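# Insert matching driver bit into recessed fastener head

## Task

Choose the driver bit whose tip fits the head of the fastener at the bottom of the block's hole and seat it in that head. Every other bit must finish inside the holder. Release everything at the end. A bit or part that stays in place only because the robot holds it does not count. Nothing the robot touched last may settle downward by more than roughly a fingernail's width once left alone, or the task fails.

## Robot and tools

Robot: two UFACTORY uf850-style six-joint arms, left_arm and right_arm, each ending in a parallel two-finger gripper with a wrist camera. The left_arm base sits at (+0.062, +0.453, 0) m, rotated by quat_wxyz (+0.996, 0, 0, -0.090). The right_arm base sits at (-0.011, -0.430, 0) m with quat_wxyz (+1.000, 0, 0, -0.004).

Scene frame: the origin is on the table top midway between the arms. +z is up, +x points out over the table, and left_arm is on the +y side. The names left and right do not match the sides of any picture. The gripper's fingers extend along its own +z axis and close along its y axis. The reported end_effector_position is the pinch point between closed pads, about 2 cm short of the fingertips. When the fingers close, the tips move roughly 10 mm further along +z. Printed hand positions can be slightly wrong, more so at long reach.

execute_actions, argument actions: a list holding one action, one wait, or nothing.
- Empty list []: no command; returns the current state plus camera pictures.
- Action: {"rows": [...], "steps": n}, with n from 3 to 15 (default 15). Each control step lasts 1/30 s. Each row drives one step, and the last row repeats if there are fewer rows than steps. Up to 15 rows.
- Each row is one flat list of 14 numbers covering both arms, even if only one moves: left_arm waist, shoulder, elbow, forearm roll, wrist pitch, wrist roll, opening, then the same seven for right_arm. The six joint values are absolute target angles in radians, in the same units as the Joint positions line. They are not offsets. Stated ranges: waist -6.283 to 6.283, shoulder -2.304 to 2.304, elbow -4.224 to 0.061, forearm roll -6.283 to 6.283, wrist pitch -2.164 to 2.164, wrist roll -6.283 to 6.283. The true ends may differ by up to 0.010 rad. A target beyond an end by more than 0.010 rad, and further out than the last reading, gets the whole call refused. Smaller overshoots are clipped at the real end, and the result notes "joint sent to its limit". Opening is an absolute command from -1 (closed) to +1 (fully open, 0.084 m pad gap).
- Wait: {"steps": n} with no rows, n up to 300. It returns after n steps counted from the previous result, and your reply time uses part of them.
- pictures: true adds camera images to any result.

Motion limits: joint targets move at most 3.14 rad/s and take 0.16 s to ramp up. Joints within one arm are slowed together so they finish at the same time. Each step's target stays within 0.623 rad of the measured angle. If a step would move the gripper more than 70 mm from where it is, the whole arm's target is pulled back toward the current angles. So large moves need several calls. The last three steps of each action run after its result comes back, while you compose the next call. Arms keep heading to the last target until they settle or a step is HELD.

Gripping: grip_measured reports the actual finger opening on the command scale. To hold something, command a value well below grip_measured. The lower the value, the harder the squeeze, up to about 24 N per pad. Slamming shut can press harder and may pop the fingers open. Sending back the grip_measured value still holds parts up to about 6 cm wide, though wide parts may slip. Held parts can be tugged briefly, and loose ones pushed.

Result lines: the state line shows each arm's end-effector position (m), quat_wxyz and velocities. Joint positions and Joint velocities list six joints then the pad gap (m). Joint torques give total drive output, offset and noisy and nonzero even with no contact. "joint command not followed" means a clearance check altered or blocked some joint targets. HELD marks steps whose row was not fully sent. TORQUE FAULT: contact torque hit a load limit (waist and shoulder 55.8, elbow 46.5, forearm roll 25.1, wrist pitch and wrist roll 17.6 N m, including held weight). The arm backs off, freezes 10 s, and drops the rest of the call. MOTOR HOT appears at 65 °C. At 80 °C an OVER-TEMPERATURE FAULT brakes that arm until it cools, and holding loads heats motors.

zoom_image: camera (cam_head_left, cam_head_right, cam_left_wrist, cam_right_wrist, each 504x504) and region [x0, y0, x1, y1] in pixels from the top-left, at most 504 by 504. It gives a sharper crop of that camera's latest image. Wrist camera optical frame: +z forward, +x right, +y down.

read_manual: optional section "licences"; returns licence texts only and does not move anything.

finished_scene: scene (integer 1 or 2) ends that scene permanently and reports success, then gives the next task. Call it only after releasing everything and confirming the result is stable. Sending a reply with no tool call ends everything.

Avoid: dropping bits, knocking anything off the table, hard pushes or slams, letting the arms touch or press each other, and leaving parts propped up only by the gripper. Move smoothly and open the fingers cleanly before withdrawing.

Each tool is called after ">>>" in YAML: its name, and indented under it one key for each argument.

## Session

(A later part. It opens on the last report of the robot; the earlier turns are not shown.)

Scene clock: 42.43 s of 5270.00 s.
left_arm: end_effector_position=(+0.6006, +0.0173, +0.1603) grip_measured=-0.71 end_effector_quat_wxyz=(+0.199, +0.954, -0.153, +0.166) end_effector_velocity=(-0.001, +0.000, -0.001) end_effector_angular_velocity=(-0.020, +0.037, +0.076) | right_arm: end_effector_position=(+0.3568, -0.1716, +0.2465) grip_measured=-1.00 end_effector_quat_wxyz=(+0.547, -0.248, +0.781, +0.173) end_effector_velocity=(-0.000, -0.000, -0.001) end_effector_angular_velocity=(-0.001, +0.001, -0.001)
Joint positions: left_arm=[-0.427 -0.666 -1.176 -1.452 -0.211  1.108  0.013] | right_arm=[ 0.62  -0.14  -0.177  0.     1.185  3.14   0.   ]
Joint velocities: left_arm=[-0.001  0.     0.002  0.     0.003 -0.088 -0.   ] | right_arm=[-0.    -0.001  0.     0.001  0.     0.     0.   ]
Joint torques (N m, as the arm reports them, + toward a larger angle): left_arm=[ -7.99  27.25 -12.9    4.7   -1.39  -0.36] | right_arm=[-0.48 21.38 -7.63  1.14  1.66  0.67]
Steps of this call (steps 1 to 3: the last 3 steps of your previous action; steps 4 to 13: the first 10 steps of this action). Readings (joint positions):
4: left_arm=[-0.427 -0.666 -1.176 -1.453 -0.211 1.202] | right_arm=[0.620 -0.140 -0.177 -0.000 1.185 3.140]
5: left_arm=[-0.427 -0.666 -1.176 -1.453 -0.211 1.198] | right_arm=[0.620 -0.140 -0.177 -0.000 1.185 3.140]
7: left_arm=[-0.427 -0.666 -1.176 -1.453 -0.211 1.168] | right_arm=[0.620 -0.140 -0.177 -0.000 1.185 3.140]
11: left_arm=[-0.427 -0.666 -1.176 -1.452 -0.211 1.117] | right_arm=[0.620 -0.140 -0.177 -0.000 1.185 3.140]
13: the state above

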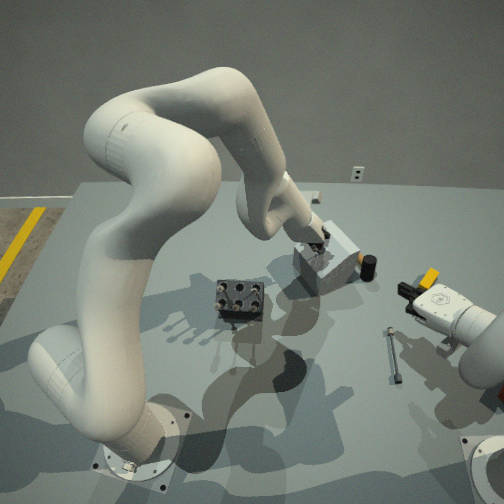

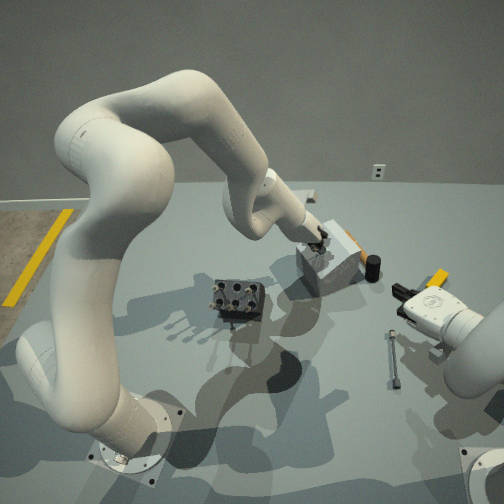

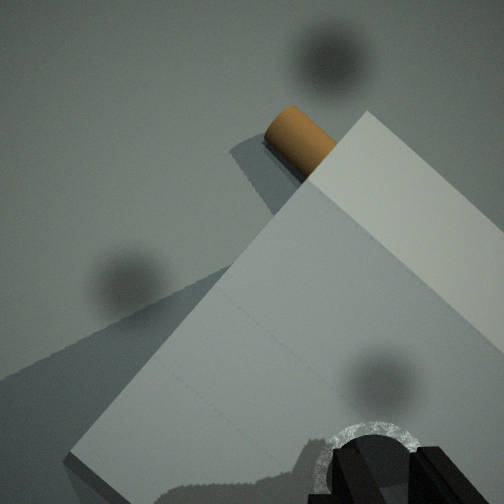

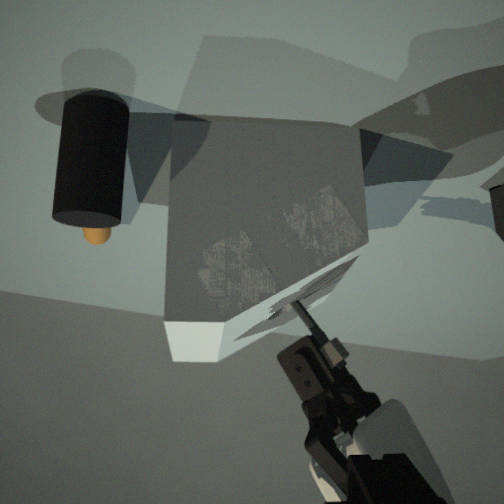

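>>> execute_actions:
  actions:
    - {"rows":[[-0.4268,-0.6664,-1.1751,-1.4524,-0.212,1.1,-0.7,0.62,-0.14,-0.177,0,1.185,3.14,-1],[-0.4268,-0.6664,-1.1751,-1.4524,-0.212,1.1,-0.6,0.62,-0.14,-0.177,0,1.185,3.14,-1],[-0.4268,-0.6664,-1.1751,-1.4524,-0.212,1.1,-0.5,0.62,-0.14,-0.177,0,1.185,3.14,-1],[-0.4268,-0.6664,-1.1751,-1.4524,-0.212,1.1,-0.35,0.62,-0.14,-0.177,0,1.185,3.14,-1],[-0.4268,-0.6664,-1.1751,-1.4524,-0.212,1.1,-0.2,0.62,-0.14,-0.177,0,1.185,3.14,-1],[-0.4268,-0.6664,-1.1751,-1.4524,-0.212,1.1,0,0.62,-0.14,-0.177,0,1.185,3.14,-1],[-0.4268,-0.6664,-1.1751,-1.4524,-0.212,1.1,0.2,0.62,-0.14,-0.177,0,1.185,3.14,-1],[-0.4268,-0.6664,-1.1751,-1.4524,-0.212,1.1,0.2,0.62,-0.14,-0.177,0,1.185,3.14,-1],[-0.4268,-0.6664,-1.1751,-1.4524,-0.212,1.1,0.2,0.62,-0.14,-0.177,0,1.185,3.14,-1],[-0.4239,-0.6477,-1.1641,-1.4148,-0.2146,1.1,0.2,0.62,-0.14,-0.177,0,1.185,3.14,-1],[-0.4206,-0.6267,-1.1519,-1.3729,-0.218,1.1,0.2,0.62,-0.14,-0.177,0,1.185,3.14,-1],[-0.4172,-0.6058,-1.1402,-1.3318,-0.222,1.1,0.2,0.62,-0.14,-0.177,0,1.185,3.14,-1],[-0.4138,-0.5849,-1.1289,-1.2914,-0.2263,1.1,0.2,0.62,-0.14,-0.177,0,1.185,3.14,-1],[-0.4103,-0.5641,-1.1176,-1.251,-0.2307,1.1,0.2,0.62,-0.14,-0.177,0,1.185,3.14,-1],[-0.4069,-0.544,-1.1074,-1.212,-0.2358,1.1,0.2,0.62,-0.14,-0.177,0,1.185,3.14,-1]],"steps":15}

>>> execute_actions:
  actions:
    - {"rows":[[-0.4031,-0.5226,-1.0971,-1.171,-0.2424,1.1,0.2,0.62,-0.14,-0.177,0,1.185,3.14,-1],[-0.3993,-0.5012,-1.087,-1.13,-0.249,1.1,0.2,0.62,-0.14,-0.177,0,1.185,3.14,-1],[-0.3955,-0.4798,-1.0772,-1.09,-0.256,1.1,0.2,0.62,-0.14,-0.177,0,1.185,3.14,-1],[-0.3898,-0.4477,-1.0626,-1.031,-0.2666,1.1,0.2,0.62,-0.14,-0.177,0,1.185,3.14,-1],[-0.3898,-0.4477,-1.0626,-1.031,-0.2666,1.1,0.2,0.62,-0.14,-0.177,0,1.185,3.14,-1],[-0.3898,-0.4477,-1.0626,-1.031,-0.2666,1.1,0.2,0.62,-0.14,-0.177,0,1.185,3.14,-1],[-0.391,-0.438,-1.035,-1.1,-0.261,1.21,0.2,0.62,-0.14,-0.177,0,1.185,3.14,-1],[-0.3925,-0.429,-1.008,-1.17,-0.256,1.32,0.2,0.62,-0.14,-0.177,0,1.185,3.14,-1],[-0.394,-0.42,-0.981,-1.24,-0.25,1.44,0.2,0.62,-0.14,-0.177,0,1.185,3.14,-1],[-0.395,-0.411,-0.954,-1.315,-0.245,1.55,0.2,0.62,-0.14,-0.177,0,1.185,3.14,-1],[-0.3965,-0.402,-0.927,-1.39,-0.239,1.66,0.2,0.62,-0.14,-0.177,0,1.185,3.14,-1],[-0.398,-0.393,-0.9,-1.46,-0.234,1.78,0.2,0.62,-0.14,-0.177,0,1.185,3.14,-1],[-0.399,-0.384,-0.873,-1.53,-0.2285,1.89,0.2,0.62,-0.14,-0.177,0,1.185,3.14,-1],[-0.4005,-0.3747,-0.8461,-1.599,-0.2231,2.003,0.2,0.62,-0.14,-0.177,0,1.185,3.14,-1]],"steps":15}

>>> execute_actions:
  actions:
    - {"steps":22}
  pictures: true

>>> zoom_image:
  camera: "cam_left_wrist"
  region: [200, 190, 330, 320]

Scene clock: 43.27 s of 5270.00 s.
left_arm: end_effector_position=(+0.5985, +0.0186, +0.1608) grip_measured=+0.19 end_effector_quat_wxyz=(+0.199, +0.954, -0.154, +0.164) end_effector_velocity=(-0.021, +0.037, +0.066) end_effector_angular_velocity=(+0.103, -0.152, -0.322) | right_arm: end_effector_position=(+0.3568, -0.1716, +0.2465) grip_measured=-1.00 end_effector_quat_wxyz=(+0.547, -0.248, +0.781, +0.173) end_effector_velocity=(-0.000, +0.000, -0.000) end_effector_angular_velocity=(-0.000, +0.000, +0.001)
Joint positions: left_arm=[-0.426 -0.662 -1.17  -1.44  -0.214  1.1    0.052] | right_arm=[ 0.62  -0.14  -0.177 -0.     1.185  3.14   0.   ]
Joint velocities: left_arm=[ 0.03   0.185  0.116  0.39  -0.022  0.     0.002] | right_arm=[-0.    -0.    -0.    -0.001 -0.001 -0.     0.   ]
Joint torques (N m, as the arm reports them, + toward a larger angle): left_arm=[ -0.88  48.66 -23.     7.65  -0.82  -0.22] | right_arm=[-1.39 21.49 -8.36  1.09  1.67  0.65]
Steps of this call (steps 1 to 3: the last 3 steps of your previous action; steps 4 to 13: the robot went on to your last target; steps 14 to 25: the first 12 steps of this action). Readings (joint positions):
14: left_arm=[-0.427 -0.666 -1.175 -1.452 -0.212 1.100] | right_arm=[0.620 -0.140 -0.177 0.000 1.185 3.140]
15: left_arm=[-0.427 -0.666 -1.175 -1.452 -0.212 1.100] | right_arm=[0.620 -0.140 -0.177 -0.000 1.185 3.140]
17: left_arm=[-0.427 -0.667 -1.173 -1.452 -0.214 1.100] | right_arm=[0.620 -0.140 -0.177 0.000 1.185 3.140]
21: left_arm=[-0.427 -0.667 -1.173 -1.452 -0.214 1.100] | right_arm=[0.620 -0.140 -0.177 0.000 1.185 3.140]
25: the state above

Scene clock: 43.77 s of 5270.00 s.
left_arm: end_effector_position=(+0.5656, +0.0618, +0.2322) grip_measured=+0.19 end_effector_quat_wxyz=(+0.160, +0.897, -0.360, +0.201) end_effector_velocity=(-0.148, +0.072, -0.065) end_effector_angular_velocity=(+0.194, -0.334, -0.824) | right_arm: end_effector_position=(+0.3568, -0.1716, +0.2465) grip_measured=-1.00 end_effector_quat_wxyz=(+0.547, -0.248, +0.781, +0.173) end_effector_velocity=(-0.000, +0.000, -0.000) end_effector_angular_velocity=(-0.000, +0.000, +0.001)
Joint positions: left_arm=[-0.393 -0.443 -1.029 -1.112 -0.258  1.233  0.052] | right_arm=[ 0.62  -0.14  -0.177 -0.     1.185  3.14   0.   ]
Joint velocities: left_arm=[-0.007  0.222  0.504 -0.96   0.055  1.893 -0.   ] | right_arm=[ 0.001 -0.    -0.    -0.    -0.    -0.     0.   ]
Joint torques (N m, as the arm reports them, + toward a larger angle): left_arm=[ -7.26  27.61 -20.22  -8.42  -0.24   0.94] | right_arm=[-0.28 21.84 -7.81  0.88  1.6   0.76]
Steps of this call (steps 1 to 3: the last 3 steps of your previous action; steps 4 to 15: the first 12 steps of this action). Readings (joint positions):
4: left_arm=[-0.418 -0.612 -1.143 -1.343 -0.222 1.100] | right_arm=[0.620 -0.140 -0.177 0.000 1.185 3.140]
5: left_arm=[-0.415 -0.594 -1.134 -1.310 -0.226 1.100] | right_arm=[0.620 -0.140 -0.177 0.000 1.185 3.140]
7: left_arm=[-0.409 -0.557 -1.115 -1.238 -0.234 1.100] | right_arm=[0.620 -0.140 -0.177 0.000 1.185 3.140]
11: left_arm=[-0.396 -0.480 -1.079 -1.097 -0.256 1.103] | right_arm=[0.620 -0.140 -0.177 0.000 1.185 3.140]
15: the state above

Scene clock: 44.50 s of 5270.00 s.
left_arm: end_effector_position=(+0.5169, +0.0900, +0.2039) grip_measured=+0.19 end_effector_quat_wxyz=(+0.129, +0.839, -0.479, +0.225) end_effector_velocity=(-0.001, +0.001, -0.001) end_effector_angular_velocity=(+0.001, +0.000, -0.003) | right_arm: end_effector_position=(+0.3568, -0.1716, +0.2465) grip_measured=-1.00 end_effector_quat_wxyz=(+0.547, -0.248, +0.781, +0.173) end_effector_velocity=(+0.000, +0.000, +0.001) end_effector_angular_velocity=(+0.001, -0.001, -0.000)
Joint positions: left_arm=[-0.4   -0.375 -0.847 -1.598 -0.223  2.002  0.052] | right_arm=[ 0.62  -0.14  -0.177  0.     1.185  3.14   0.   ]
Joint velocities: left_arm=[ 0.    -0.     0.003 -0.009 -0.001  0.012 -0.   ] | right_arm=[ 0.     0.001 -0.001  0.     0.     0.     0.   ]
Joint torques (N m, as the arm reports them, + toward a larger angle): left_arm=[ -7.05  24.41 -23.32   2.38  -0.63  -0.04] | right_arm=[-0.64 22.82 -7.37  0.81  1.7   0.69]
Kept back: nothing.
Steps of this call (steps 1 to 3: the last 3 steps of your previous action; steps 4 to 22: the robot went on to your last target). Readings (joint positions):
1: left_arm=[-0.393 -0.435 -1.011 -1.151 -0.256 1.303] | right_arm=[0.620 -0.140 -0.177 0.000 1.185 3.140]
2: left_arm=[-0.394 -0.428 -0.992 -1.201 -0.252 1.383] | right_arm=[0.620 -0.140 -0.177 0.000 1.185 3.140]
4: left_arm=[-0.396 -0.412 -0.948 -1.320 -0.244 1.556] | right_arm=[0.620 -0.140 -0.177 -0.000 1.185 3.140]
8: left_arm=[-0.399 -0.386 -0.877 -1.514 -0.230 1.858] | right_arm=[0.620 -0.140 -0.177 -0.000 1.185 3.140]
22: the state above

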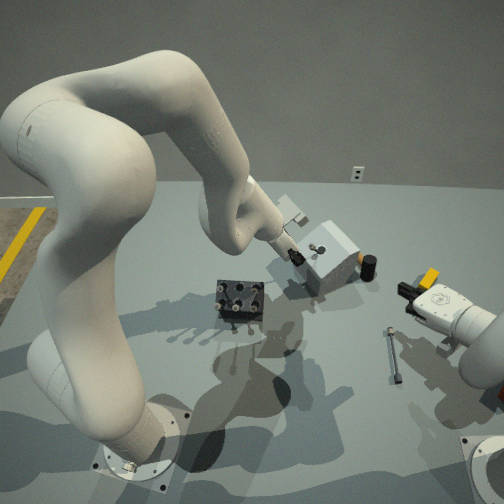

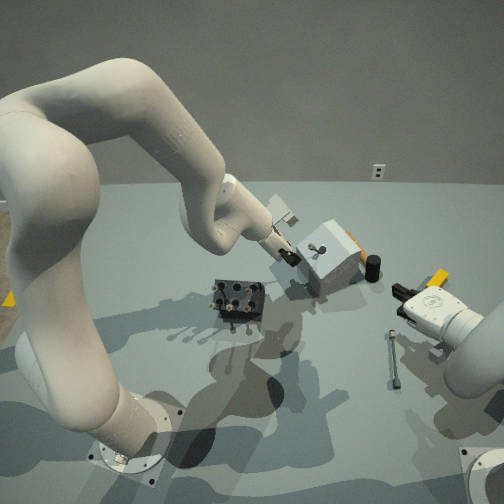

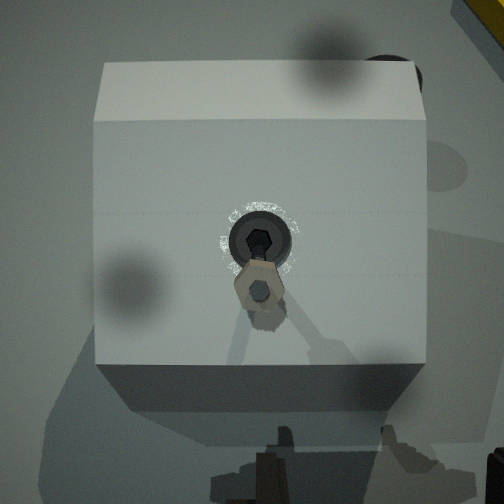

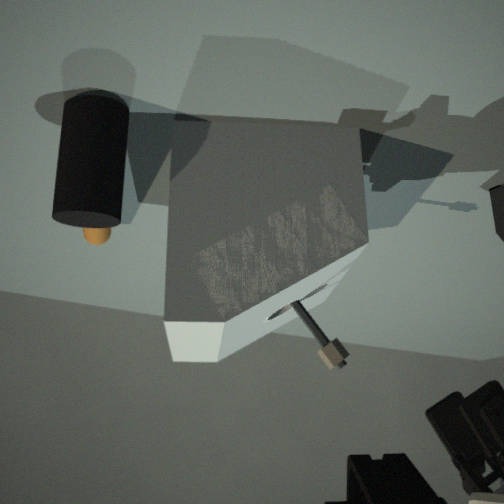

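Region (200, 190, 330, 320) of cam_left_wrist's 504x504 image, scaled by 3.877, with more detail than that image has.

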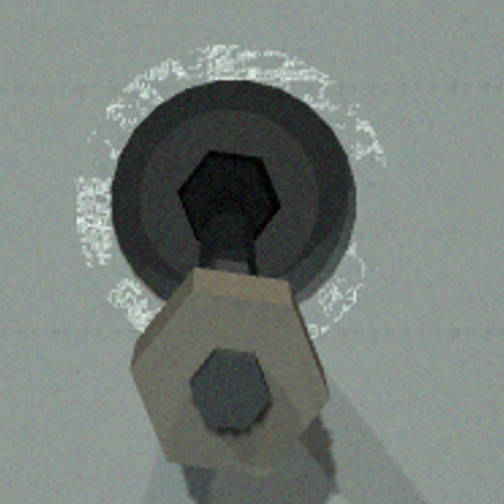

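>>> zoom_image:
  camera: "cam_left_wrist"
  region: [238, 220, 282, 264]

>>> zoom_image:
  camera: "cam_head_left"
  region: [200, 265, 280, 335]

Region (238, 220, 282, 264) of cam_left_wrist's 504x504 image, scaled by 11.455, with more detail than that image has.

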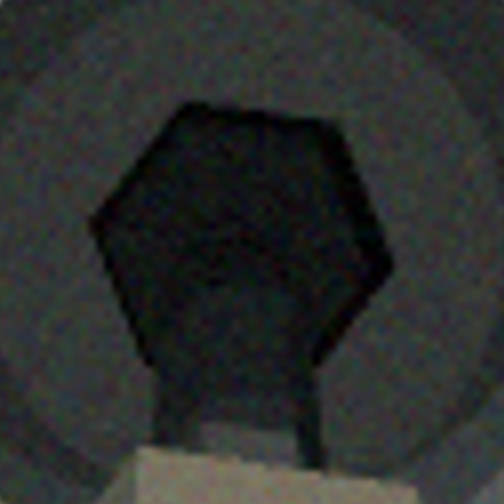

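Region (200, 265, 280, 335) of cam_head_left's 504x504 image, scaled by 6.300, with more detail than that image has; it fills the top 441 rows of this view, and the rest is white.

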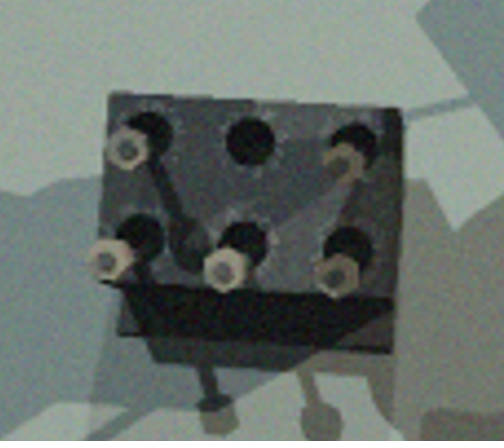

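The hex tip fills the socket with a thin, even gap, and the other five bits are in the holder.

>>> finished_scene:
  scene: 2

The scene is finished: the task was done.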